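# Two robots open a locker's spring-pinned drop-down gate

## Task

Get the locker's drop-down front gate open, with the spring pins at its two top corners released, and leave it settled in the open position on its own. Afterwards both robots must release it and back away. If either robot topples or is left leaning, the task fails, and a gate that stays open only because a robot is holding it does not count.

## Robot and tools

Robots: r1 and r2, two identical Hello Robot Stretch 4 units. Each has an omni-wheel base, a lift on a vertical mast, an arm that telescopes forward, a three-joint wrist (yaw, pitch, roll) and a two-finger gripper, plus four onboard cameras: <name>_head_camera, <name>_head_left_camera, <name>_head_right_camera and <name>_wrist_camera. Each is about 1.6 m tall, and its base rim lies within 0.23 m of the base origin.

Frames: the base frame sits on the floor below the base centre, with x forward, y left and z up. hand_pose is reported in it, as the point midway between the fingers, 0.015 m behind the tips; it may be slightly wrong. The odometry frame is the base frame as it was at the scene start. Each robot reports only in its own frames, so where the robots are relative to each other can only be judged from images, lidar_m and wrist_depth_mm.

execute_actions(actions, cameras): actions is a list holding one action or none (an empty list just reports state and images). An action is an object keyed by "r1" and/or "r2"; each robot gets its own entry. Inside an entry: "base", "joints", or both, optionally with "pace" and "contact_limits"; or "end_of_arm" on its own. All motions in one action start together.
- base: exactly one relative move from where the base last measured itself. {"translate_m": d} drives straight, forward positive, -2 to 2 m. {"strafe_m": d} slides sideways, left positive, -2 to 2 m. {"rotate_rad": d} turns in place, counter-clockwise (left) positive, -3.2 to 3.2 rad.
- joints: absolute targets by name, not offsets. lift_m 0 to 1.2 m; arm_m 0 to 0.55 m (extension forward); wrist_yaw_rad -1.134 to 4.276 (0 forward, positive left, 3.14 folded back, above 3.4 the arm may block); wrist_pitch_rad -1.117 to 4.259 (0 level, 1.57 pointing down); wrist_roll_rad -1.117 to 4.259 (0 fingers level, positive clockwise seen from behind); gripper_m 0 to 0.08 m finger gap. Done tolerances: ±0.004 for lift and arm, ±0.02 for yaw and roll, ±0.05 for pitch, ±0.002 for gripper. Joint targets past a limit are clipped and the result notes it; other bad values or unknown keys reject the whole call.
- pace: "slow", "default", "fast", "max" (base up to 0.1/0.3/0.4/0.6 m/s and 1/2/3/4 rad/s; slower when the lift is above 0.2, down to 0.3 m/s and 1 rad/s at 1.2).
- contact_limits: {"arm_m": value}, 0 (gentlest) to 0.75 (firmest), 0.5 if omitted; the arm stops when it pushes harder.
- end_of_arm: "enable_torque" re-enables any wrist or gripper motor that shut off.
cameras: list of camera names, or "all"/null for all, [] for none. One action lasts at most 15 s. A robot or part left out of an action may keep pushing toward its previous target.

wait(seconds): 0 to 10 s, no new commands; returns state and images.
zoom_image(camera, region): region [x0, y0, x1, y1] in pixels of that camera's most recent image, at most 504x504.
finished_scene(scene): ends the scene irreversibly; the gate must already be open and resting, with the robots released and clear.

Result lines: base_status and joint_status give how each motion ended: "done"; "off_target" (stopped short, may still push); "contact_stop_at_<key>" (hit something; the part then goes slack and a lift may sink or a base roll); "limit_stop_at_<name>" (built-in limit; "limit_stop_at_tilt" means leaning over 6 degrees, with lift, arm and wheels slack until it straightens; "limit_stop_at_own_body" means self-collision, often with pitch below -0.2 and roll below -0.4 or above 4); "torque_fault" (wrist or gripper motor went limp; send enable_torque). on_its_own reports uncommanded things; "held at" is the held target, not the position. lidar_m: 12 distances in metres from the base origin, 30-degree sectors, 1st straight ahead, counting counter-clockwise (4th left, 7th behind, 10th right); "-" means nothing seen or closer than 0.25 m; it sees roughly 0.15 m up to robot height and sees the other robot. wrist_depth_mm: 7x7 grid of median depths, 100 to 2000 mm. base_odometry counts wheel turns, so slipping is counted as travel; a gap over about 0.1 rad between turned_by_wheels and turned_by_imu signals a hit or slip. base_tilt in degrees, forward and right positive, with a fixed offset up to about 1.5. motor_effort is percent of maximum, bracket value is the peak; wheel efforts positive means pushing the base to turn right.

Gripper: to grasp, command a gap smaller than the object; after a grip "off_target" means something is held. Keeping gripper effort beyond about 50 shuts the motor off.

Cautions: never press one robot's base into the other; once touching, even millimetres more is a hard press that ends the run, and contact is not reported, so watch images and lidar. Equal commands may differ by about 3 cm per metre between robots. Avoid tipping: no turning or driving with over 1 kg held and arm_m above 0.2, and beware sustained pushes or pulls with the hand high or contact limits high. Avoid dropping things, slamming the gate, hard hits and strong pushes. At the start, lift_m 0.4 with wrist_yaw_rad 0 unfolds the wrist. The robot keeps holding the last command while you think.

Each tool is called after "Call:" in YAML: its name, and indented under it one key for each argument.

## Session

Call:
execute_actions:
  actions: []

Scene clock: 0.00 s.
r1.base_odometry: x=+0.000 y=+0.000 heading=+0.000 (m, m, rad; r1's odometry frame)
r1.turned_by_wheels: +0.000 (rad since the last result)
r1.turned_by_imu: +0.000 (rad since the last result)
r1.base_tilt: forward=+0.1 right=+0.1 (deg)
r1.lidar_m: 2.27 1.62 1.21 1.14 1.15 1.72 - 1.55 3.67 3.54 3.15 2.32
r1.base_status: not commanded
r1.joint_positions: lift_m=+0.288 arm_m=+0.001 wrist_yaw_rad=+3.134 wrist_pitch_rad=-0.004 wrist_roll_rad=+0.019 gripper_m=+0.040
r1.joint_status: not commanded
r1.motor_effort: lift_m=+21 arm_m=-1 wrist_yaw_rad=+1 wrist_pitch_rad=-7 wrist_roll_rad=+2 gripper_m=+0 wheel_0=+0 wheel_1=+0 wheel_2=+0 (%)
r1.hand_pose: x=-0.0405 y=+0.0891 z=+0.4674 quat_wxyz=(+0.004, +0.002, +0.009, +1.000) (m; r1's base frame)
r1.wrist_depth_mm: - 134 - - - - 1499 / - 134 - - - - 1464 / - 128 198 - - - 1464 / 111 135 274 - - - 1499 / 1397 - - - - - 1537 / 1661 1808 1618 1618 1430 1499 1397 / 1182 1255 119 1098 - - 1060
r2.base_odometry: x=+0.000 y=+0.000 heading=+0.000 (m, m, rad; r2's odometry frame)
r2.turned_by_wheels: +0.000 (rad since the last result)
r2.turned_by_imu: +0.000 (rad since the last result)
r2.base_tilt: forward=+0.5 right=+0.5 (deg)
r2.lidar_m: 3.25 1.50 0.86 0.74 0.75 0.91 1.45 1.45 1.73 3.11 3.01 3.74
r2.base_status: not commanded
r2.joint_positions: lift_m=+0.124 arm_m=+0.003 wrist_yaw_rad=+3.209 wrist_pitch_rad=+0.021 wrist_roll_rad=-0.015 gripper_m=+0.040
r2.joint_status: not commanded
r2.motor_effort: lift_m=+23 arm_m=-1 wrist_yaw_rad=+1 wrist_pitch_rad=-8 wrist_roll_rad=-2 gripper_m=-1 wheel_0=+0 wheel_1=-2 wheel_2=+1 (%)
r2.hand_pose: x=-0.0444 y=+0.0729 z=+0.2981 quat_wxyz=(-0.034, -0.010, -0.008, +0.999) (m; r2's base frame)
r2.wrist_depth_mm: - 136 135 1618 1661 1182 891 / - - 133 1618 1661 1160 878 / - 107 132 1618 1708 1182 878 / - 119 135 1576 1661 1160 866 / 164 140 1576 1618 1661 1160 866 / 216 1281 1366 1397 1464 1138 854 / 222 904 131 891 130 931 820
pictures: r1_head_camera, r1_head_left_camera, r1_head_right_camera, r1_wrist_camera, r2_head_camera, r2_head_left_camera, r2_head_right_camera, r2_wrist_camera
Images, in order (width x height): r1_head_camera 420x560, r1_head_left_camera 420x672, r1_head_right_camera 420x672, r1_wrist_camera 616x392, r2_head_camera 420x560, r2_head_left_camera 420x672, r2_head_right_camera 420x672, r2_wrist_camera 616x392.

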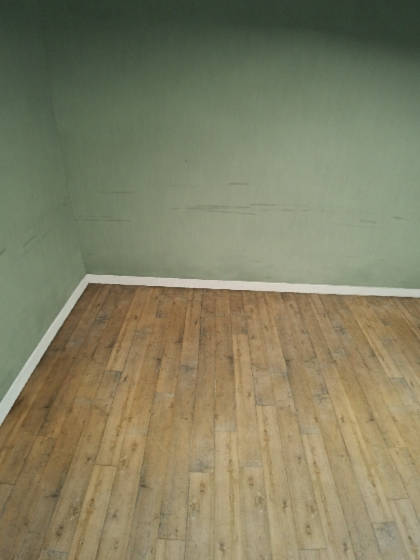

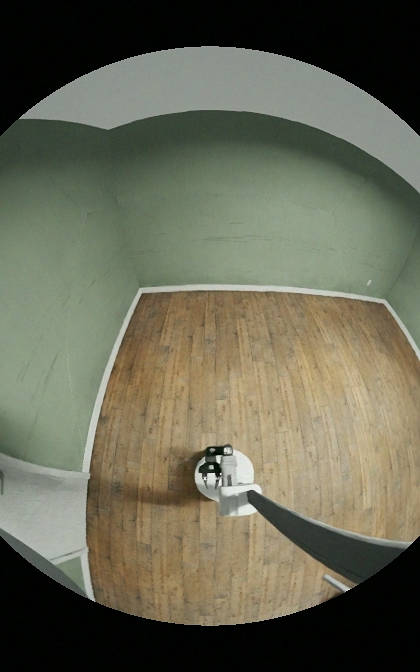

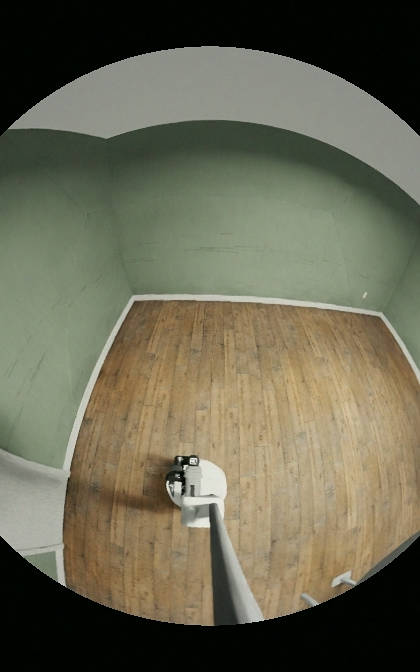

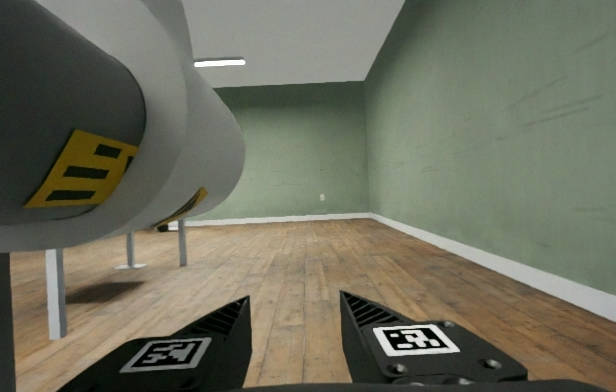

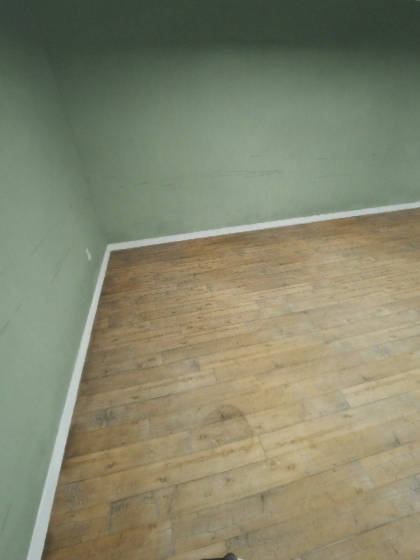

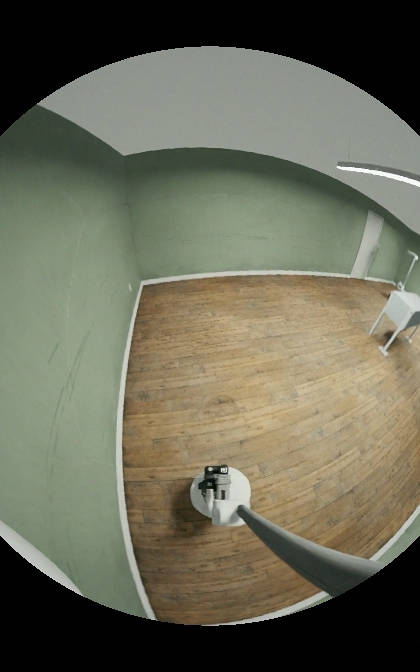

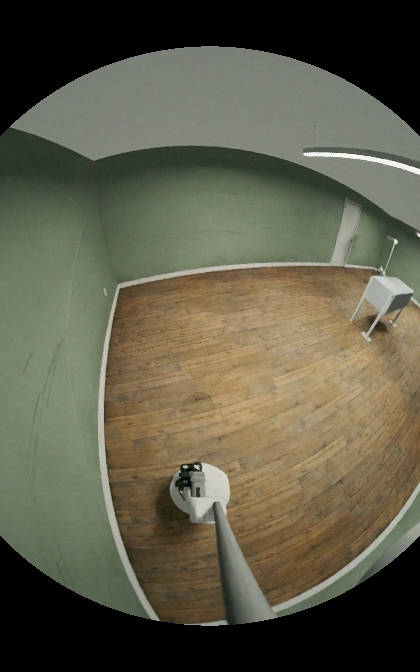

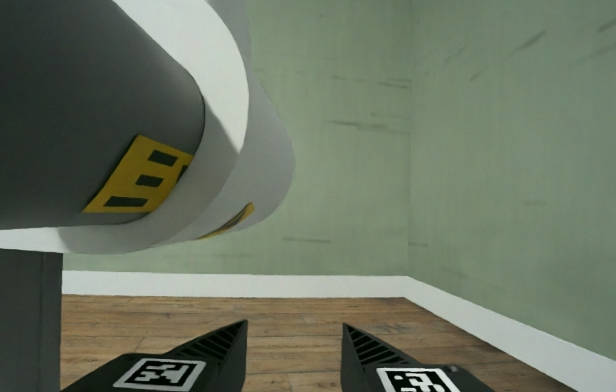

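Call:
zoom_image:
  camera: "r1_wrist_camera"
  region: [0, 200, 240, 350]

Call:
zoom_image:
  camera: "r2_head_right_camera"
  region: [320, 190, 420, 350]

Call:
zoom_image:
  camera: "r1_wrist_camera"
  region: [150, 50, 450, 260]

Region (0, 200, 240, 350) of r1_wrist_camera's 616x392 image, scaled by 2.100; it fills the top 315 rows of this view, and the rest is white.

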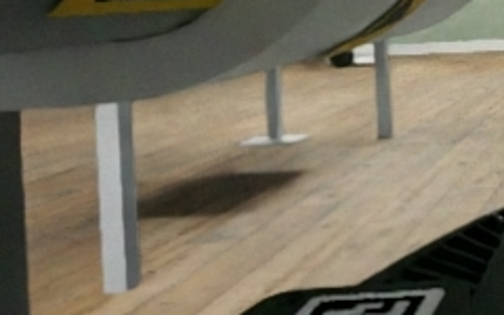

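Region (320, 190, 420, 350) of r2_head_right_camera's 420x672 image, scaled by 3.150, with more detail than that image has; it fills the left 315 columns of this view, and the rest is white.

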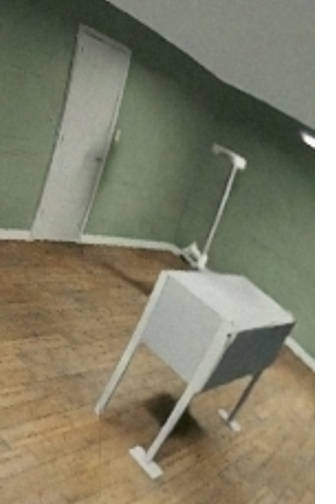

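Region (150, 50, 450, 260) of r1_wrist_camera's 616x392 image, scaled by 1.680; it fills the top 353 rows of this view, and the rest is white.

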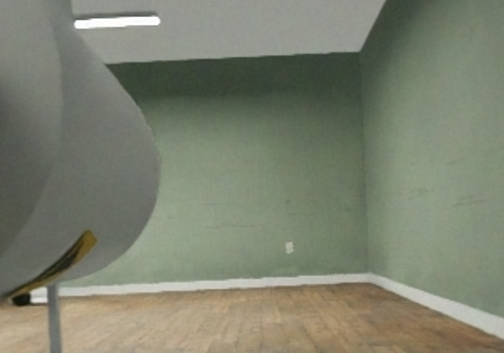

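Call:
execute_actions:
  actions:
    - {"r1": {"base": {"rotate_rad": 2.845}, "pace": "max"}, "r2": {"base": {"rotate_rad": -0.864}, "pace": "fast"}}
  cameras: ["r1_head_camera", "r2_head_camera", "r1_head_left_camera", "r1_head_right_camera"]

Scene clock: 122.03 s.
r1.base_odometry: x=+0.000 y=+0.000 heading=+2.845 (m, m, rad; r1's odometry frame)
r1.turned_by_wheels: +2.845 (rad since the last result)
r1.turned_by_imu: +2.857 (rad since the last result)
r1.base_tilt: forward=+0.1 right=+0.0 (deg)
r1.lidar_m: 2.40 1.72 1.56 3.54 3.53 2.62 2.27 2.29 1.36 1.17 1.15 1.35
r1.base_status: done
r1.joint_positions: lift_m=+0.288 arm_m=+0.001 wrist_yaw_rad=+3.134 wrist_pitch_rad=-0.004 wrist_roll_rad=+0.019 gripper_m=+0.040
r1.joint_status: not commanded
r1.motor_effort: lift_m=+21(21) arm_m=-1(1) wrist_yaw_rad=+2(2) wrist_pitch_rad=-8(8) wrist_roll_rad=+1(2) gripper_m=-1(2) wheel_0=-1(8) wheel_1=+0(7) wheel_2=+0(12) (%)
r1.hand_pose: x=-0.0404 y=+0.0891 z=+0.4674 quat_wxyz=(+0.004, +0.002, +0.009, +1.000) (m; r1's base frame)
r1.wrist_depth_mm: - 134 - - - - - / - 134 - - - - - / - 129 198 - - - - / 111 135 274 - - - - / - - - - - - - / 1808 1808 1576 1618 1397 1499 1499 / 1205 1255 119 1098 - - 1042
r2.base_odometry: x=+0.000 y=+0.000 heading=-0.864 (m, m, rad; r2's odometry frame)
r2.turned_by_wheels: -0.864 (rad since the last result)
r2.turned_by_imu: -0.868 (rad since the last result)
r2.base_tilt: forward=+0.5 right=+0.4 (deg)
r2.lidar_m: 2.99 3.47 3.27 1.15 0.79 0.75 0.77 1.03 1.45 1.47 1.97 3.67
r2.base_status: done
r2.joint_positions: lift_m=+0.124 arm_m=+0.003 wrist_yaw_rad=+3.209 wrist_pitch_rad=+0.021 wrist_roll_rad=-0.015 gripper_m=+0.040
r2.joint_status: not commanded
r2.motor_effort: lift_m=+23(23) arm_m=-1(1) wrist_yaw_rad=+1(1) wrist_pitch_rad=-8(7) wrist_roll_rad=-2(2) gripper_m=-1(2) wheel_0=+3(9) wheel_1=+1(10) wheel_2=+0(9) (%)
r2.hand_pose: x=-0.0444 y=+0.0729 z=+0.2981 quat_wxyz=(-0.034, -0.010, -0.008, +0.999) (m; r2's base frame)
r2.wrist_depth_mm: - 136 135 991 866 768 707 / - - 133 991 854 768 699 / - 108 132 931 866 759 691 / - 119 135 946 842 759 691 / 164 141 1078 946 842 750 691 / 216 1205 1078 931 842 741 683 / 223 904 131 891 130 732 676
pictures: r1_head_camera, r1_head_left_camera, r1_head_right_camera, r2_head_camera
Images, in order (width x height): r1_head_camera 420x560, r1_head_left_camera 420x672, r1_head_right_camera 420x672, r2_head_camera 420x560.

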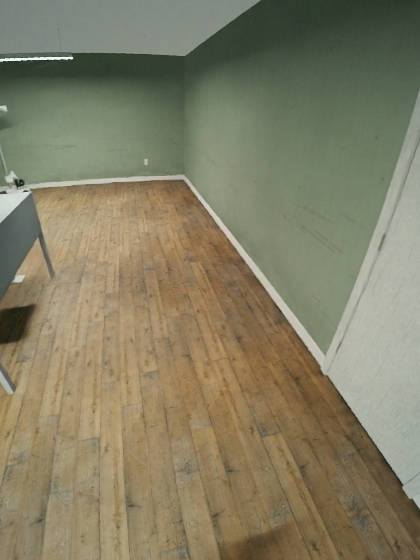

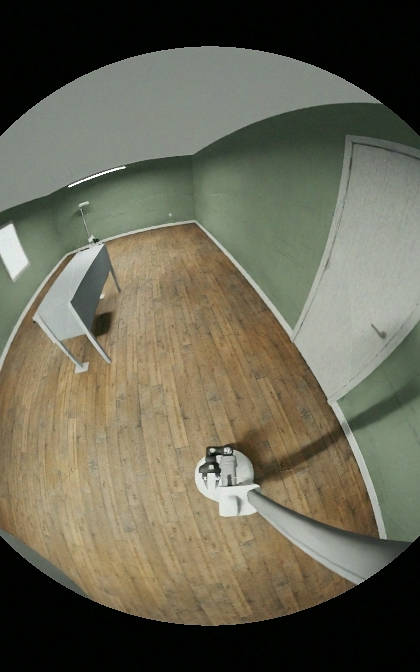

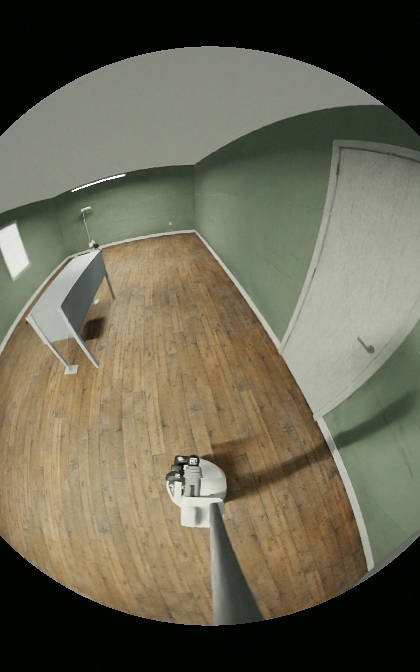

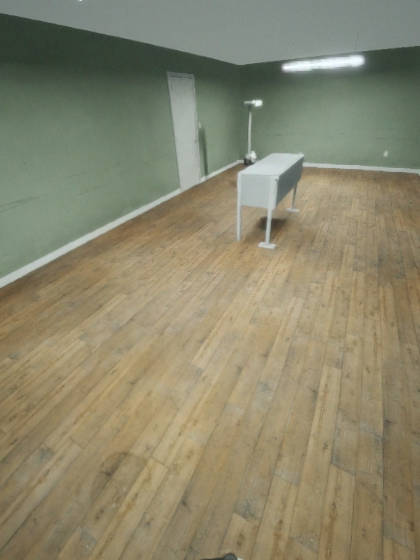

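Call:
zoom_image:
  camera: "r2_head_camera"
  region: [225, 90, 385, 260]

Call:
zoom_image:
  camera: "r1_head_left_camera"
  region: [20, 230, 140, 390]

Region (225, 90, 385, 260) of r2_head_camera's 420x560 image, scaled by 2.965, with more detail than that image has; it fills the left 474 columns of this view, and the rest is white.

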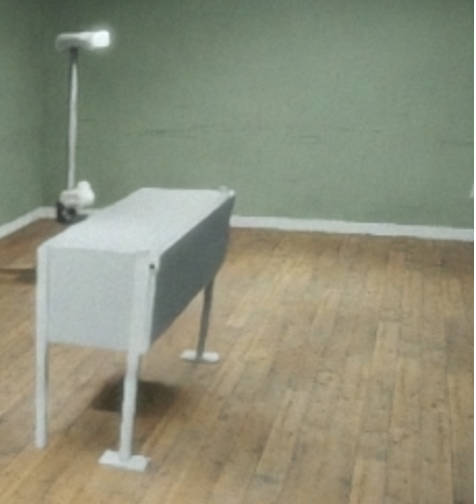

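Region (20, 230, 140, 390) of r1_head_left_camera's 420x672 image, scaled by 3.150, with more detail than that image has; it fills the left 378 columns of this view, and the rest is white.

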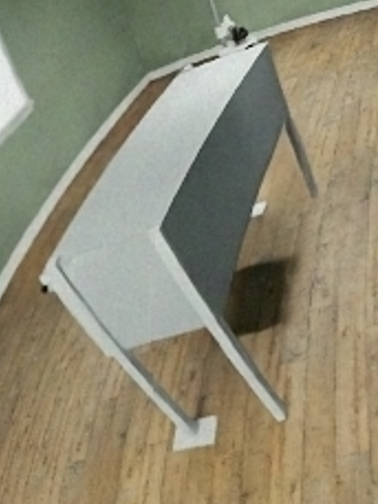

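Call:
execute_actions:
  actions:
    - {"r1": {"base": {"strafe_m": 1.45}, "joints": {"lift_m": 0.62, "wrist_yaw_rad": 0.26, "gripper_m": 0.07, "arm_m": 0.2}, "pace": "max"}, "r2": {"base": {"translate_m": 1.98}, "joints": {"lift_m": 0.62, "wrist_yaw_rad": -0.48, "gripper_m": 0.07, "arm_m": 0.25}, "pace": "max"}}
  cameras: ["r1_head_camera", "r2_head_camera", "r1_wrist_camera", "r2_wrist_camera"]

Scene clock: 175.83 s.
r1.base_odometry: x=-0.424 y=-1.387 heading=+2.845 (m, m, rad; r1's odometry frame)
r1.turned_by_wheels: +0.000 (rad since the last result)
r1.turned_by_imu: +0.001 (rad since the last result)
r1.base_tilt: forward=+0.1 right=+0.1 (deg)
r1.lidar_m: 0.87 4.21 2.47 2.12 2.12 2.50 2.65 2.67 3.00 2.54 2.58 3.04
r1.base_status: done
r1.joint_positions: lift_m=+0.620 arm_m=+0.199 wrist_yaw_rad=+0.260 wrist_pitch_rad=-0.004 wrist_roll_rad=+0.019 gripper_m=+0.070
r1.joint_status: all done
r1.motor_effort: lift_m=+24(28) arm_m=+5(6) wrist_yaw_rad=+2(6) wrist_pitch_rad=-8(9) wrist_roll_rad=+2(1) gripper_m=-1(1) wheel_0=-2(13) wheel_1=+0(10) wheel_2=+0(0) (%)
r1.hand_pose: x=+0.5980 y=-0.0297 z=+0.7987 quat_wxyz=(+0.991, +0.010, -0.001, +0.130) (m; r1's base frame)
r1.wrist_depth_mm: - - - - - - - / - - - - - - - / - - - - - - - / - - 539 559 559 559 - / - - 549 559 559 559 - / - - 539 559 559 559 - / - 105 544 564 139 - 1756
r2.base_odometry: x=+1.287 y=-1.505 heading=-0.863 (m, m, rad; r2's odometry frame)
r2.turned_by_wheels: +0.000 (rad since the last result)
r2.turned_by_imu: -0.011 (rad since the last result)
r2.base_tilt: forward=+0.6 right=+0.3 (deg)
r2.lidar_m: 1.13 2.52 2.38 2.44 2.68 2.52 2.59 2.47 2.31 2.37 3.16 1.11
r2.base_status: done
r2.joint_positions: lift_m=+0.620 arm_m=+0.249 wrist_yaw_rad=-0.480 wrist_pitch_rad=+0.021 wrist_roll_rad=-0.015 gripper_m=+0.070
r2.joint_status: all done
r2.motor_effort: lift_m=+26(33) arm_m=+5(3) wrist_yaw_rad=+0(9) wrist_pitch_rad=-7(9) wrist_roll_rad=-2(2) gripper_m=+0(1) wheel_0=+1(11) wheel_1=+0(13) wheel_2=+1(17) (%)
r2.hand_pose: x=+0.5683 y=-0.1757 z=+0.7934 quat_wxyz=(+0.971, -0.005, +0.012, -0.238) (m; r2's base frame)
r2.wrist_depth_mm: - - - - - - - / - - - - - - - / - - - - - - - / - - 723 723 - - - / - - 715 723 723 - - / - - 707 715 715 - - / - 119 715 715 145 - -
pictures: r1_head_camera, r1_wrist_camera, r2_head_camera, r2_wrist_camera
Images, in order (width x height): r1_head_camera 420x560, r1_wrist_camera 616x392, r2_head_camera 420x560, r2_wrist_camera 616x392.

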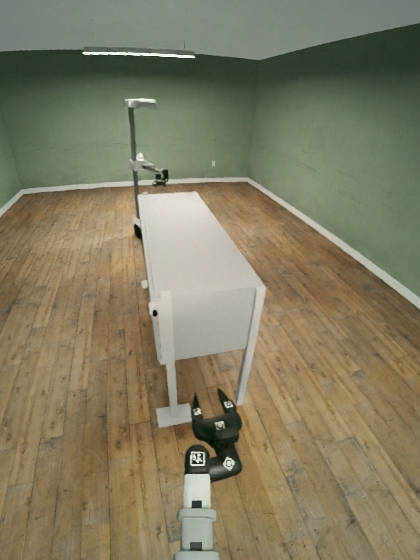

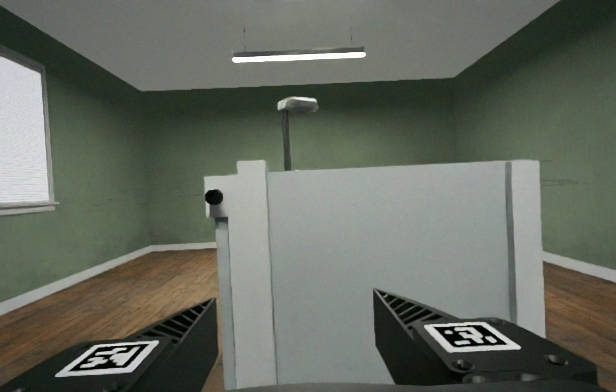

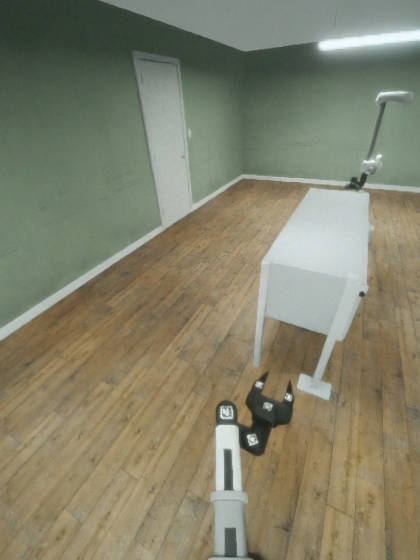

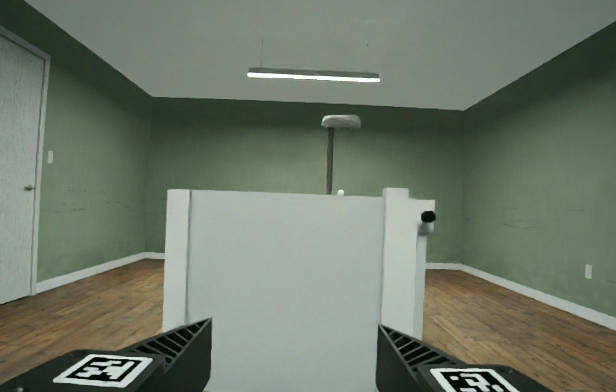

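Call:
zoom_image:
  camera: "r1_wrist_camera"
  region: [180, 150, 400, 370]

Call:
zoom_image:
  camera: "r2_wrist_camera"
  region: [190, 172, 460, 392]

Call:
zoom_image:
  camera: "r1_wrist_camera"
  region: [100, 60, 600, 290]

Call:
zoom_image:
  camera: "r2_wrist_camera"
  region: [100, 70, 600, 300]

Region (180, 150, 400, 370) of r1_wrist_camera's 616x392 image, scaled by 2.291.

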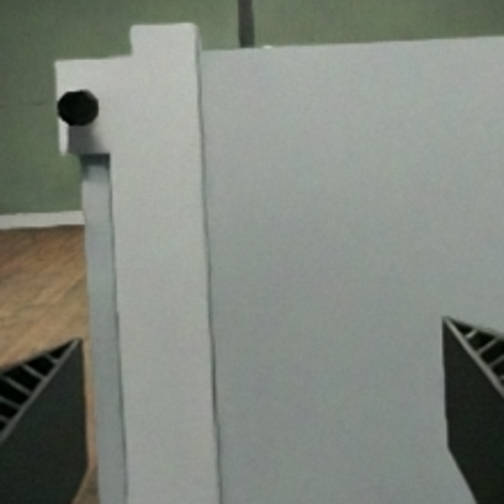

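Region (190, 172, 460, 392) of r2_wrist_camera's 616x392 image, scaled by 1.867; it fills the top 411 rows of this view, and the rest is white.

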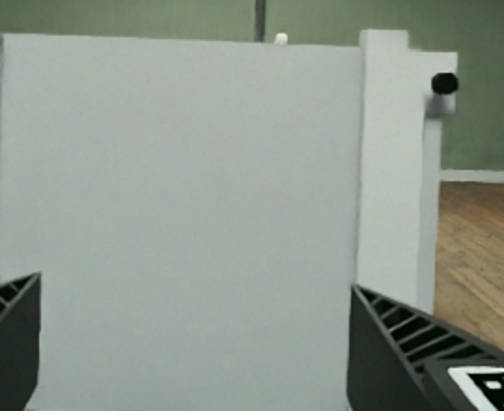

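Region (100, 60, 600, 290) of r1_wrist_camera's 616x392 image, scaled by 1.008; it fills the top 232 rows of this view, and the rest is white.

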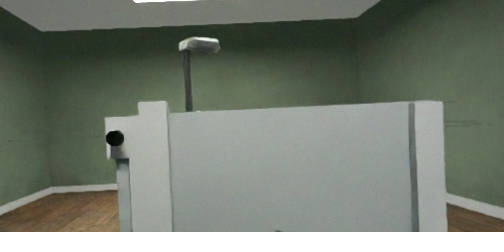

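Region (100, 70, 600, 300) of r2_wrist_camera's 616x392 image, scaled by 1.008; it fills the top 232 rows of this view, and the rest is white.

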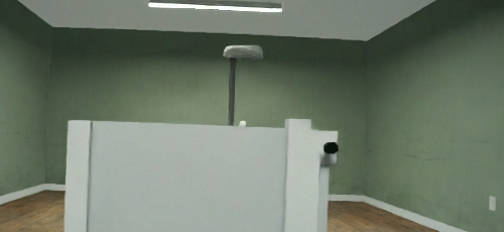

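Call:
execute_actions:
  actions:
    - {"r1": {"base": {"rotate_rad": 0.286}, "joints": {"lift_m": 0.672, "wrist_yaw_rad": 0.0, "arm_m": 0.35}, "pace": "max"}, "r2": {"base": {"rotate_rad": -0.495}, "joints": {"lift_m": 0.672, "wrist_yaw_rad": 0.0, "arm_m": 0.45}, "pace": "max"}}
  cameras: ["r1_wrist_camera", "r2_wrist_camera"]

Scene clock: 257.10 s.
r1.base_odometry: x=-0.424 y=-1.387 heading=+3.131 (m, m, rad; r1's odometry frame)
r1.turned_by_wheels: +0.286 (rad since the last result)
r1.turned_by_imu: +0.288 (rad since the last result)
r1.base_tilt: forward=+0.1 right=+0.1 (deg)
r1.lidar_m: 0.90 2.94 2.18 2.11 2.24 2.73 2.63 2.80 2.68 2.53 2.70 0.98
r1.base_status: done
r1.joint_positions: lift_m=+0.672 arm_m=+0.349 wrist_yaw_rad=+0.000 wrist_pitch_rad=-0.004 wrist_roll_rad=+0.019 gripper_m=+0.070
r1.joint_status: all done
r1.motor_effort: lift_m=+24(29) arm_m=+5(5) wrist_yaw_rad=+2(4) wrist_pitch_rad=-8(9) wrist_roll_rad=+1(2) gripper_m=+0(0) wheel_0=-1(8) wheel_1=-1(4) wheel_2=+2(6) (%)
r1.hand_pose: x=+0.7327 y=-0.0873 z=+0.8508 quat_wxyz=(+1.000, +0.009, -0.002, +0.000) (m; r1's base frame)
r1.wrist_depth_mm: - - - - - - - / - - - - - - - / - - - - - - - / - - - - 707 549 466 / - - - 377 392 394 392 / - - - 389 377 397 392 / - 105 1661 549 139 - -
r2.base_odometry: x=+1.287 y=-1.505 heading=-1.358 (m, m, rad; r2's odometry frame)
r2.turned_by_wheels: -0.495 (rad since the last result)
r2.turned_by_imu: -0.497 (rad since the last result)
r2.base_tilt: forward=+0.7 right=+0.3 (deg)
r2.lidar_m: 1.11 1.16 2.49 2.37 2.43 2.67 2.52 2.63 2.44 2.30 2.41 3.22
r2.base_status: done
r2.joint_positions: lift_m=+0.672 arm_m=+0.449 wrist_yaw_rad=+0.000 wrist_pitch_rad=+0.021 wrist_roll_rad=-0.015 gripper_m=+0.070
r2.joint_status: all done
r2.motor_effort: lift_m=+26(30) arm_m=+5(5) wrist_yaw_rad=+0(6) wrist_pitch_rad=-7(8) wrist_roll_rad=-2(2) gripper_m=+2(1) wheel_0=+2(10) wheel_1=+2(13) wheel_2=+1(11) (%)
r2.hand_pose: x=+0.8326 y=-0.0874 z=+0.8455 quat_wxyz=(+1.000, -0.007, +0.010, +0.000) (m; r2's base frame)
r2.wrist_depth_mm: - - - - - - - / - - - - - - - / - - - - - - - / - - - - - - - / 473 473 477 455 - - - / 469 469 473 466 - - - / 466 119 455 569 145 - -
pictures: r1_wrist_camera, r2_wrist_camera
Images, in order (width x height): r1_wrist_camera 616x392, r2_wrist_camera 616x392.

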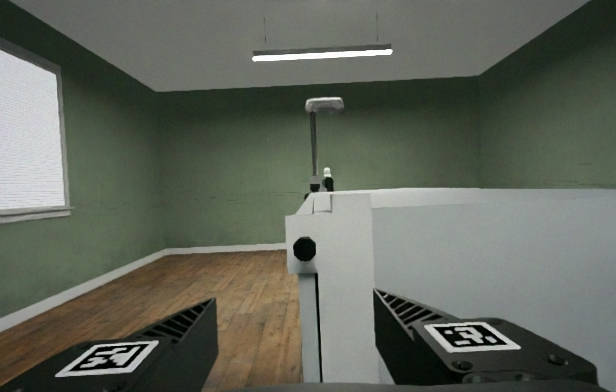

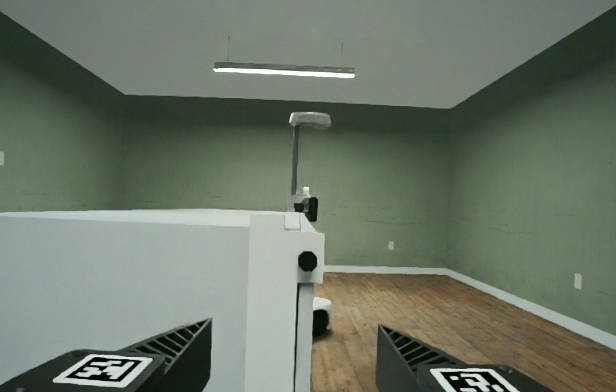

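Call:
zoom_image:
  camera: "r1_wrist_camera"
  region: [250, 160, 390, 300]

Call:
zoom_image:
  camera: "r2_wrist_camera"
  region: [240, 180, 360, 300]

Region (250, 160, 390, 300) of r1_wrist_camera's 616x392 image, scaled by 3.600.

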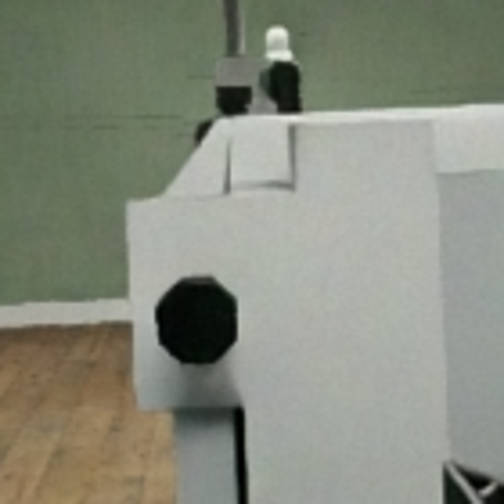

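Region (240, 180, 360, 300) of r2_wrist_camera's 616x392 image, scaled by 4.200.

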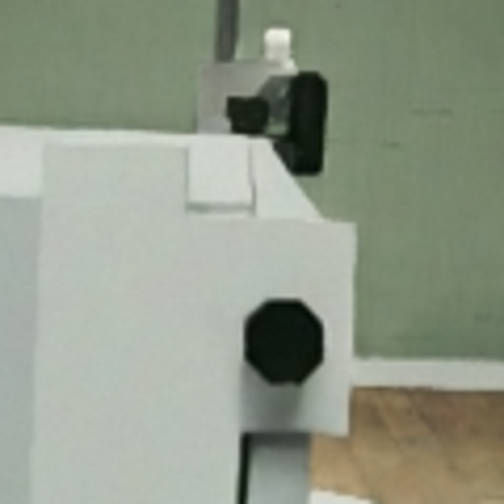

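Call:
execute_actions:
  actions:
    - {"r1": {"base": {"translate_m": 0.1}, "joints": {"lift_m": 0.674, "arm_m": 0.436}, "pace": "fast"}, "r2": {"base": {"translate_m": 0.2}, "joints": {"arm_m": 0.514}, "pace": "max"}}
  cameras: ["r1_wrist_camera", "r2_wrist_camera"]

Scene clock: 297.00 s.
r1.base_odometry: x=-0.524 y=-1.386 heading=+3.131 (m, m, rad; r1's odometry frame)
r1.turned_by_wheels: +0.000 (rad since the last result)
r1.turned_by_imu: +0.001 (rad since the last result)
r1.base_tilt: forward=+0.1 right=+0.1 (deg)
r1.lidar_m: 0.85 2.93 2.18 2.13 2.24 2.83 2.73 2.89 2.66 2.55 2.72 0.89
r1.base_status: done
r1.joint_positions: lift_m=+0.674 arm_m=+0.435 wrist_yaw_rad=+0.000 wrist_pitch_rad=-0.004 wrist_roll_rad=+0.019 gripper_m=+0.070
r1.joint_status: all done
r1.motor_effort: lift_m=+25(27) arm_m=+5(6) wrist_yaw_rad=+1(3) wrist_pitch_rad=-8(8) wrist_roll_rad=+2(2) gripper_m=+0(0) wheel_0=-2(5) wheel_1=+0(6) wheel_2=+0(13) (%)
r1.hand_pose: x=+0.8187 y=-0.0874 z=+0.8527 quat_wxyz=(+1.000, +0.009, -0.002, +0.000) (m; r1's base frame)
r1.wrist_depth_mm: - - - - - - - / - - - - - - - / - - - - - - - / - - - - 788 591 512 / - - - 192 191 208 208 / - - - 192 190 210 209 / - 105 1708 198 139 - -
r2.base_odometry: x=+1.329 y=-1.700 heading=-1.358 (m, m, rad; r2's odometry frame)
r2.turned_by_wheels: +0.000 (rad since the last result)
r2.turned_by_imu: -0.002 (rad since the last result)
r2.base_tilt: forward=+0.6 right=+0.4 (deg)
r2.lidar_m: 0.91 0.96 2.52 2.35 2.44 2.86 2.71 2.82 2.46 2.27 2.42 3.22
r2.base_status: done
r2.joint_positions: lift_m=+0.672 arm_m=+0.513 wrist_yaw_rad=+0.000 wrist_pitch_rad=+0.021 wrist_roll_rad=-0.015 gripper_m=+0.070
r2.joint_status: all done
r2.motor_effort: lift_m=+26(26) arm_m=+5(4) wrist_yaw_rad=+0(2) wrist_pitch_rad=-7(7) wrist_roll_rad=-2(2) gripper_m=+1(0) wheel_0=+2(10) wheel_1=+1(11) wheel_2=+0(12) (%)
r2.hand_pose: x=+0.8966 y=-0.0874 z=+0.8455 quat_wxyz=(+1.000, -0.007, +0.010, +0.000) (m; r2's base frame)
r2.wrist_depth_mm: - - - - - - - / - - - - - - - / - - - - - - - / - - - - - - - / 212 213 195 336 - - - / 210 211 194 196 - - - / 210 119 194 195 145 - -
pictures: r1_wrist_camera, r2_wrist_camera
Images, in order (width x height): r1_wrist_camera 616x392, r2_wrist_camera 616x392.

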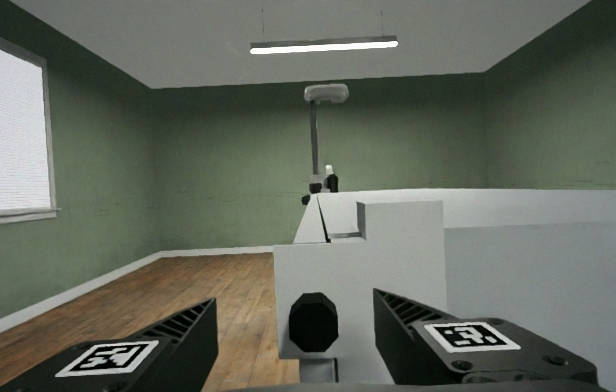

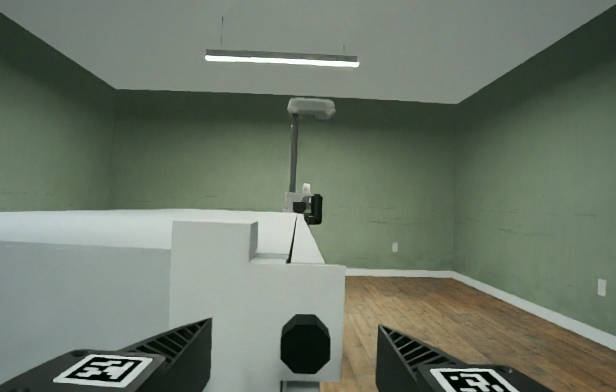

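Call:
zoom_image:
  camera: "r1_wrist_camera"
  region: [190, 232, 430, 392]

Call:
zoom_image:
  camera: "r2_wrist_camera"
  region: [180, 232, 420, 392]

Region (190, 232, 430, 392) of r1_wrist_camera's 616x392 image, scaled by 2.100.

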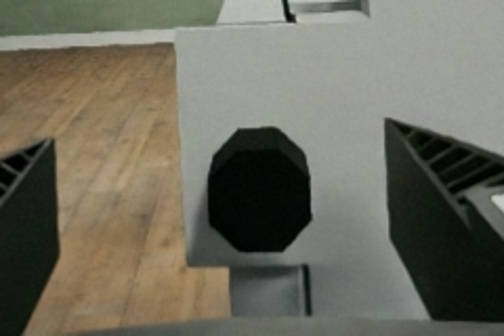

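Region (180, 232, 420, 392) of r2_wrist_camera's 616x392 image, scaled by 2.100.

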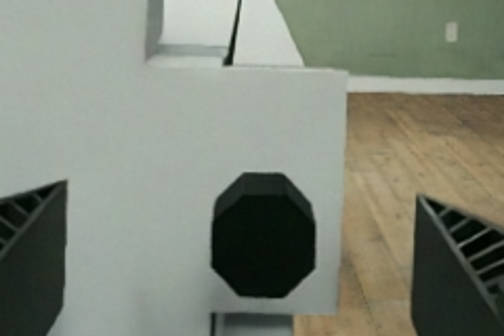

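Call:
execute_actions:
  actions:
    - {"r1": {"joints": {"arm_m": 0.451, "wrist_yaw_rad": -0.037, "gripper_m": 0.005}, "contact_limits": {"arm_m": 0.2}, "pace": "fast"}, "r2": {"base": {"strafe_m": -0.0045}, "joints": {"arm_m": 0.534, "gripper_m": 0.005}, "contact_limits": {"arm_m": 0.2}, "pace": "fast"}}
  cameras: ["r1_wrist_camera", "r2_wrist_camera"]

Scene clock: 325.37 s.
r1.base_odometry: x=-0.524 y=-1.386 heading=+3.131 (m, m, rad; r1's odometry frame)
r1.turned_by_wheels: +0.000 (rad since the last result)
r1.turned_by_imu: +0.001 (rad since the last result)
r1.base_tilt: forward=+0.1 right=+0.1 (deg)
r1.lidar_m: 0.83 2.93 2.17 2.11 2.23 2.81 2.74 2.90 2.68 2.53 2.71 0.89
r1.base_status: not commanded
r1.joint_positions: lift_m=+0.674 arm_m=+0.450 wrist_yaw_rad=-0.037 wrist_pitch_rad=-0.004 wrist_roll_rad=+0.020 gripper_m=+0.018
r1.joint_status: gripper_m off_target (ended at +0.018, target +0.005); the others done
r1.on_its_own: gripper_m is held at +0.015, not at your +0.005, by its contact guard: the fingers met something
r1.motor_effort: lift_m=+25(24) arm_m=+5(7) wrist_yaw_rad=+1(2) wrist_pitch_rad=-8(8) wrist_roll_rad=-2(2) gripper_m=-40(40) wheel_0=-1(1) wheel_1=+0(0) wheel_2=+0(0) (%)
r1.contact_limits: arm_m 0.2
r1.hand_pose: x=+0.8302 y=-0.0952 z=+0.8527 quat_wxyz=(+1.000, +0.010, -0.002, -0.018) (m; r1's base frame)
r1.wrist_depth_mm: - - - - - - - / - - - - - - - / - - - - - - - / - - - - 778 580 504 / - - - 181 181 201 202 / - - - 153 182 202 202 / - - 104 145 - 202 202
r2.base_odometry: x=+1.325 y=-1.701 heading=-1.357 (m, m, rad; r2's odometry frame)
r2.turned_by_wheels: +0.000 (rad since the last result)
r2.turned_by_imu: -0.001 (rad since the last result)
r2.base_tilt: forward=+0.5 right=+0.4 (deg)
r2.lidar_m: 0.91 0.96 2.51 2.39 2.47 2.88 2.73 2.81 2.45 2.29 2.41 3.20
r2.base_status: done
r2.joint_positions: lift_m=+0.672 arm_m=+0.533 wrist_yaw_rad=+0.000 wrist_pitch_rad=+0.020 wrist_roll_rad=-0.014 gripper_m=+0.019
r2.joint_status: gripper_m off_target (ended at +0.019, target +0.005); the others done
r2.on_its_own: gripper_m is held at +0.015, not at your +0.005, by its contact guard: the fingers met something
r2.motor_effort: lift_m=+26(26) arm_m=+5(4) wrist_yaw_rad=+2(2) wrist_pitch_rad=-6(8) wrist_roll_rad=-4(4) gripper_m=-38(40) wheel_0=+0(11) wheel_1=+1(9) wheel_2=+0(3) (%)
r2.contact_limits: arm_m 0.2
r2.hand_pose: x=+0.9166 y=-0.0875 z=+0.8455 quat_wxyz=(+1.000, -0.007, +0.010, +0.000) (m; r2's base frame)
r2.wrist_depth_mm: - - - - - - - / - - - - - - - / - - - - - - - / - - - - - - - / 193 193 176 445 - - - / 191 192 175 176 - - - / 190 191 124 140 - - -
pictures: r1_wrist_camera, r2_wrist_camera
Images, in order (width x height): r1_wrist_camera 616x392, r2_wrist_camera 616x392.

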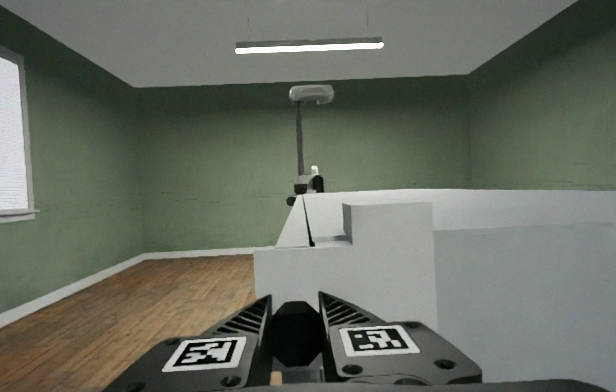

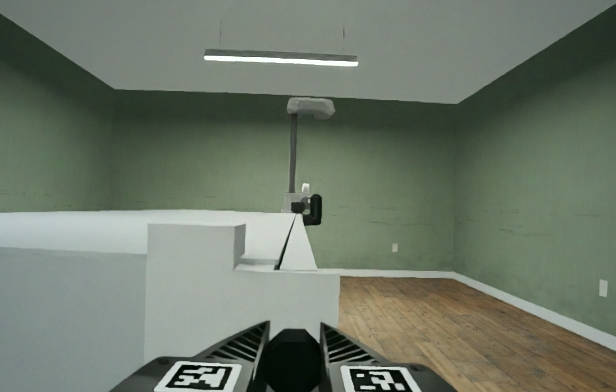

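Call:
execute_actions:
  actions:
    - {"r1": {"joints": {"arm_m": 0.441}, "contact_limits": {"arm_m": 0.35}, "pace": "slow"}, "r2": {"joints": {"arm_m": 0.524}, "contact_limits": {"arm_m": 0.35}, "pace": "slow"}}
  cameras: ["r1_wrist_camera", "r2_wrist_camera", "r1_head_camera"]

Scene clock: 339.10 s.
r1.base_odometry: x=-0.524 y=-1.385 heading=+3.131 (m, m, rad; r1's odometry frame)
r1.turned_by_wheels: +0.000 (rad since the last result)
r1.turned_by_imu: +0.001 (rad since the last result)
r1.base_tilt: forward=+0.2 right=+0.1 (deg)
r1.lidar_m: 0.84 2.94 2.20 2.11 2.23 2.83 2.73 2.90 2.69 2.53 2.73 0.86
r1.base_status: not commanded
r1.joint_positions: lift_m=+0.674 arm_m=+0.443 wrist_yaw_rad=-0.032 wrist_pitch_rad=-0.004 wrist_roll_rad=+0.020 gripper_m=+0.018
r1.joint_status: all done
r1.on_its_own: gripper_m is held at +0.015, not at your +0.005, by its contact guard: the fingers met something
r1.motor_effort: lift_m=+25(25) arm_m=-12(13) wrist_yaw_rad=-12(13) wrist_pitch_rad=-8(8) wrist_roll_rad=-1(2) gripper_m=-37(37) wheel_0=-5(5) wheel_1=-2(2) wheel_2=+7(7) (%)
r1.contact_limits: arm_m 0.35
r1.hand_pose: x=+0.8239 y=-0.0942 z=+0.8527 quat_wxyz=(+1.000, +0.010, -0.002, -0.016) (m; r1's base frame)
r1.wrist_depth_mm: - - - - - - - / - - - - - - - / - - - - - - - / - - - 1756 788 580 504 / - - 271 186 187 206 206 / - - 189 154 186 206 206 / - - 103 145 - 207 207
r2.base_odometry: x=+1.325 y=-1.701 heading=-1.358 (m, m, rad; r2's odometry frame)
r2.turned_by_wheels: +0.000 (rad since the last result)
r2.turned_by_imu: -0.002 (rad since the last result)
r2.base_tilt: forward=+0.5 right=+0.3 (deg)
r2.lidar_m: 0.92 0.95 2.52 2.39 2.48 2.90 2.74 2.85 2.47 2.29 2.40 3.19
r2.base_status: not commanded
r2.joint_positions: lift_m=+0.672 arm_m=+0.526 wrist_yaw_rad=+0.006 wrist_pitch_rad=+0.020 wrist_roll_rad=-0.014 gripper_m=+0.019
r2.joint_status: all done
r2.on_its_own: gripper_m is held at +0.015, not at your +0.005, by its contact guard: the fingers met something; wrist_yaw_rad is at rest, and its effort (-16) is outside its rest range (-13 to +13)
r2.motor_effort: lift_m=+26(26) arm_m=-13(13) wrist_yaw_rad=-16(16) wrist_pitch_rad=-6(6) wrist_roll_rad=-3(4) gripper_m=-38(38) wheel_0=-2(2) wheel_1=-1(1) wheel_2=+3(2) (%)
r2.contact_limits: arm_m 0.35
r2.hand_pose: x=+0.9103 y=-0.0862 z=+0.8455 quat_wxyz=(+1.000, -0.007, +0.010, +0.003) (m; r2's base frame)
r2.wrist_depth_mm: - - - - - - - / - - - - - - - / - - - - - - - / - - - - - - - / 199 198 181 455 - - - / 196 198 180 181 211 - - / 196 196 124 140 185 - -
pictures: r1_head_camera, r1_wrist_camera, r2_wrist_camera
Images, in order (width x height): r1_head_camera 420x560, r1_wrist_camera 616x392, r2_wrist_camera 616x392.

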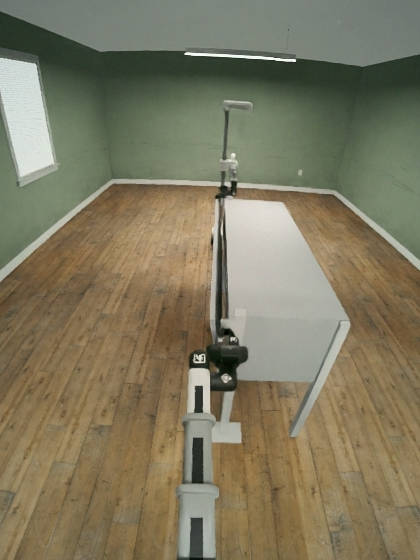

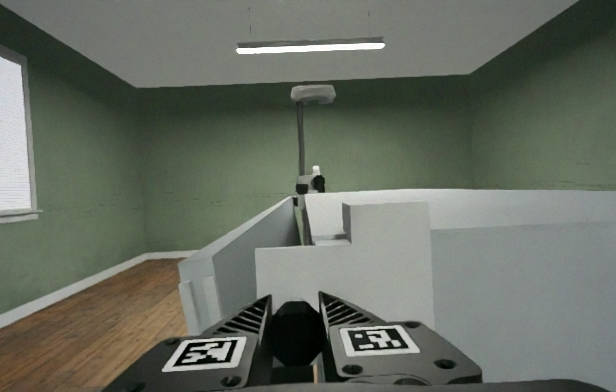

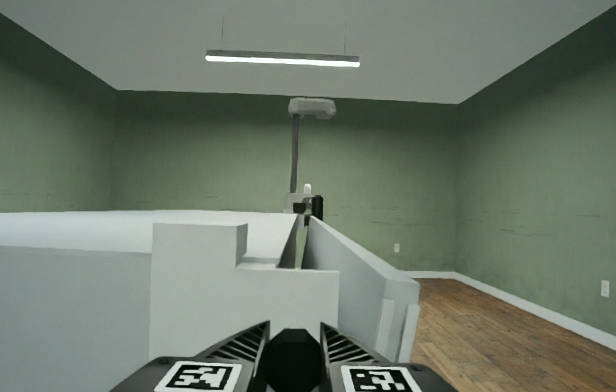

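Call:
execute_actions:
  actions:
    - {"r1": {"joints": {"arm_m": 0.449, "gripper_m": 0.04}, "pace": "fast"}, "r2": {"joints": {"arm_m": 0.532, "gripper_m": 0.04}, "pace": "fast"}}
  cameras: ["r1_wrist_camera", "r2_wrist_camera", "r1_head_camera"]

Scene clock: 357.60 s.
r1.base_odometry: x=-0.524 y=-1.386 heading=+3.131 (m, m, rad; r1's odometry frame)
r1.turned_by_wheels: +0.000 (rad since the last result)
r1.turned_by_imu: +0.001 (rad since the last result)
r1.base_tilt: forward=+0.2 right=+0.1 (deg)
r1.lidar_m: 0.85 2.91 2.17 2.11 2.23 2.82 2.72 2.90 2.69 2.52 2.72 0.88
r1.base_status: not commanded
r1.joint_positions: lift_m=+0.674 arm_m=+0.448 wrist_yaw_rad=-0.036 wrist_pitch_rad=-0.004 wrist_roll_rad=+0.019 gripper_m=+0.040
r1.joint_status: all done
r1.motor_effort: lift_m=+24(24) arm_m=+3(7) wrist_yaw_rad=+0(13) wrist_pitch_rad=-8(9) wrist_roll_rad=+0(0) gripper_m=+1(34) wheel_0=+0(5) wheel_1=+0(2) wheel_2=+0(7) (%)
r1.hand_pose: x=+0.8287 y=-0.0951 z=+0.8527 quat_wxyz=(+1.000, +0.010, -0.002, -0.018) (m; r1's base frame)
r1.wrist_depth_mm: - - - - - - - / - - - - - - - / - - - - - - - / - - - - 778 585 508 / - - - 182 182 202 202 / - - 182 182 182 202 204 / - - 118 183 - - 204
r2.base_odometry: x=+1.325 y=-1.701 heading=-1.358 (m, m, rad; r2's odometry frame)
r2.turned_by_wheels: +0.000 (rad since the last result)
r2.turned_by_imu: -0.002 (rad since the last result)
r2.base_tilt: forward=+0.4 right=+0.4 (deg)
r2.lidar_m: 0.92 0.95 2.51 2.38 2.43 2.90 2.74 2.82 2.47 2.29 2.39 3.18
r2.base_status: not commanded
r2.joint_positions: lift_m=+0.672 arm_m=+0.531 wrist_yaw_rad=+0.000 wrist_pitch_rad=+0.021 wrist_roll_rad=-0.014 gripper_m=+0.040
r2.joint_status: all done
r2.motor_effort: lift_m=+26(26) arm_m=+3(10) wrist_yaw_rad=+0(16) wrist_pitch_rad=-6(7) wrist_roll_rad=-3(4) gripper_m=+1(37) wheel_0=-2(2) wheel_1=-1(1) wheel_2=-1(3) (%)
r2.hand_pose: x=+0.9150 y=-0.0874 z=+0.8455 quat_wxyz=(+1.000, -0.007, +0.010, +0.000) (m; r2's base frame)
r2.wrist_depth_mm: - - - - - - - / - - - - - - - / - - - - - - - / - - - - - - - / 195 195 177 - - - - / 192 193 177 177 - - - / 192 192 131 141 129 - -
pictures: r1_head_camera, r1_wrist_camera, r2_wrist_camera
Images, in order (width x height): r1_head_camera 420x560, r1_wrist_camera 616x392, r2_wrist_camera 616x392.

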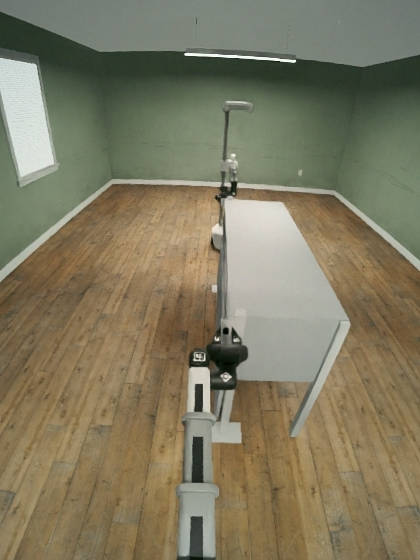

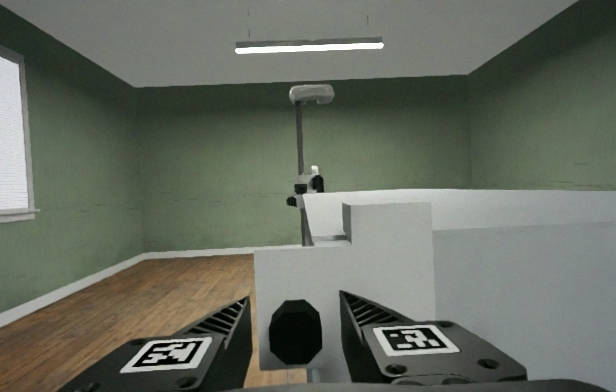

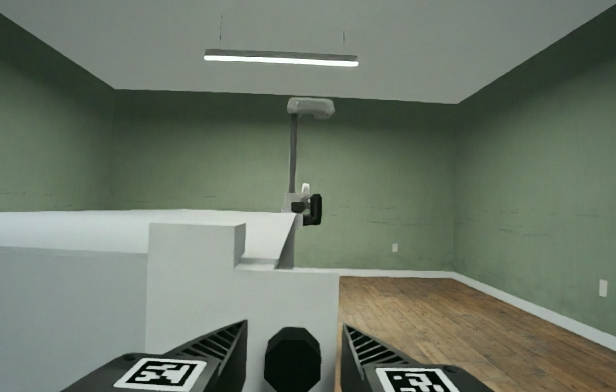

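Pins released, gate is down. Now backing both robots clear.

Call:
execute_actions:
  actions:
    - {"r1": {"base": {"translate_m": -0.22}, "joints": {"arm_m": 0.02}, "pace": "max"}, "r2": {"base": {"translate_m": -0.2}, "joints": {"arm_m": 0.06}, "pace": "max"}}
  cameras: ["r1_head_camera", "r2_head_camera"]

Scene clock: 364.97 s.
r1.base_odometry: x=-0.304 y=-1.388 heading=+3.131 (m, m, rad; r1's odometry frame)
r1.turned_by_wheels: +0.000 (rad since the last result)
r1.turned_by_imu: +0.002 (rad since the last result)
r1.base_tilt: forward=+0.1 right=+0.1 (deg)
r1.lidar_m: 1.03 2.96 2.19 2.11 2.24 2.62 2.50 2.69 2.67 2.54 2.69 1.10
r1.base_status: done
r1.joint_positions: lift_m=+0.674 arm_m=+0.021 wrist_yaw_rad=-0.037 wrist_pitch_rad=-0.004 wrist_roll_rad=+0.019 gripper_m=+0.040
r1.joint_status: all done
r1.motor_effort: lift_m=+24(24) arm_m=-5(7) wrist_yaw_rad=+4(1) wrist_pitch_rad=-8(9) wrist_roll_rad=+1(0) gripper_m=+0(0) wheel_0=+2(5) wheel_1=+0(6) wheel_2=+1(9) (%)
r1.hand_pose: x=+0.4011 y=-0.0953 z=+0.8527 quat_wxyz=(+1.000, +0.009, -0.002, -0.019) (m; r1's base frame)
r1.wrist_depth_mm: - - - - - - - / - - - - - - - / - - - - - - - / - - - - 866 - - / - - - 854 854 854 - / - - - 831 854 854 - / - - 119 1756 - - 1808
r2.base_odometry: x=+1.283 y=-1.506 heading=-1.358 (m, m, rad; r2's odometry frame)
r2.turned_by_wheels: +0.000 (rad since the last result)
r2.turned_by_imu: -0.001 (rad since the last result)
r2.base_tilt: forward=+0.6 right=+0.3 (deg)
r2.lidar_m: 1.06 1.18 2.50 2.39 2.44 2.69 2.53 2.63 2.45 2.31 2.39 3.21
r2.base_status: done
r2.joint_positions: lift_m=+0.672 arm_m=+0.061 wrist_yaw_rad=+0.000 wrist_pitch_rad=+0.021 wrist_roll_rad=-0.015 gripper_m=+0.040
r2.joint_status: all done
r2.motor_effort: lift_m=+26(26) arm_m=-5(8) wrist_yaw_rad=+1(2) wrist_pitch_rad=-7(8) wrist_roll_rad=-2(3) gripper_m=+1(1) wheel_0=-3(9) wheel_1=-3(8) wheel_2=-1(12) (%)
r2.hand_pose: x=+0.4445 y=-0.0875 z=+0.8454 quat_wxyz=(+1.000, -0.007, +0.010, +0.000) (m; r2's base frame)
r2.wrist_depth_mm: - - - - - - - / - - - - - - - / - - - - - - - / - - - - - - - / - 854 854 - - - - / - 854 866 - - - - / - 831 131 842 129 - -
pictures: r1_head_camera, r2_head_camera
Images, in order (width x height): r1_head_camera 420x560, r2_head_camera 420x560.

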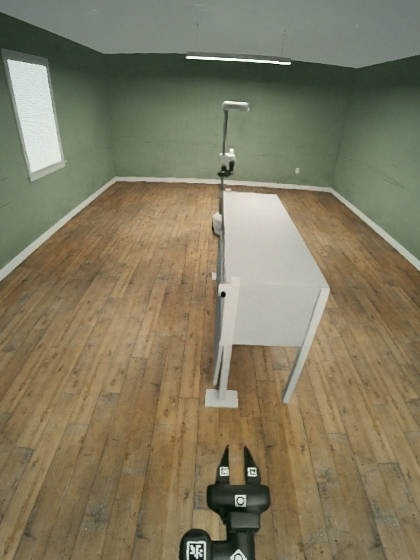

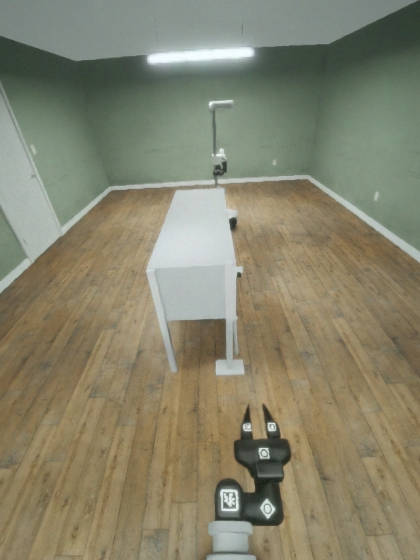

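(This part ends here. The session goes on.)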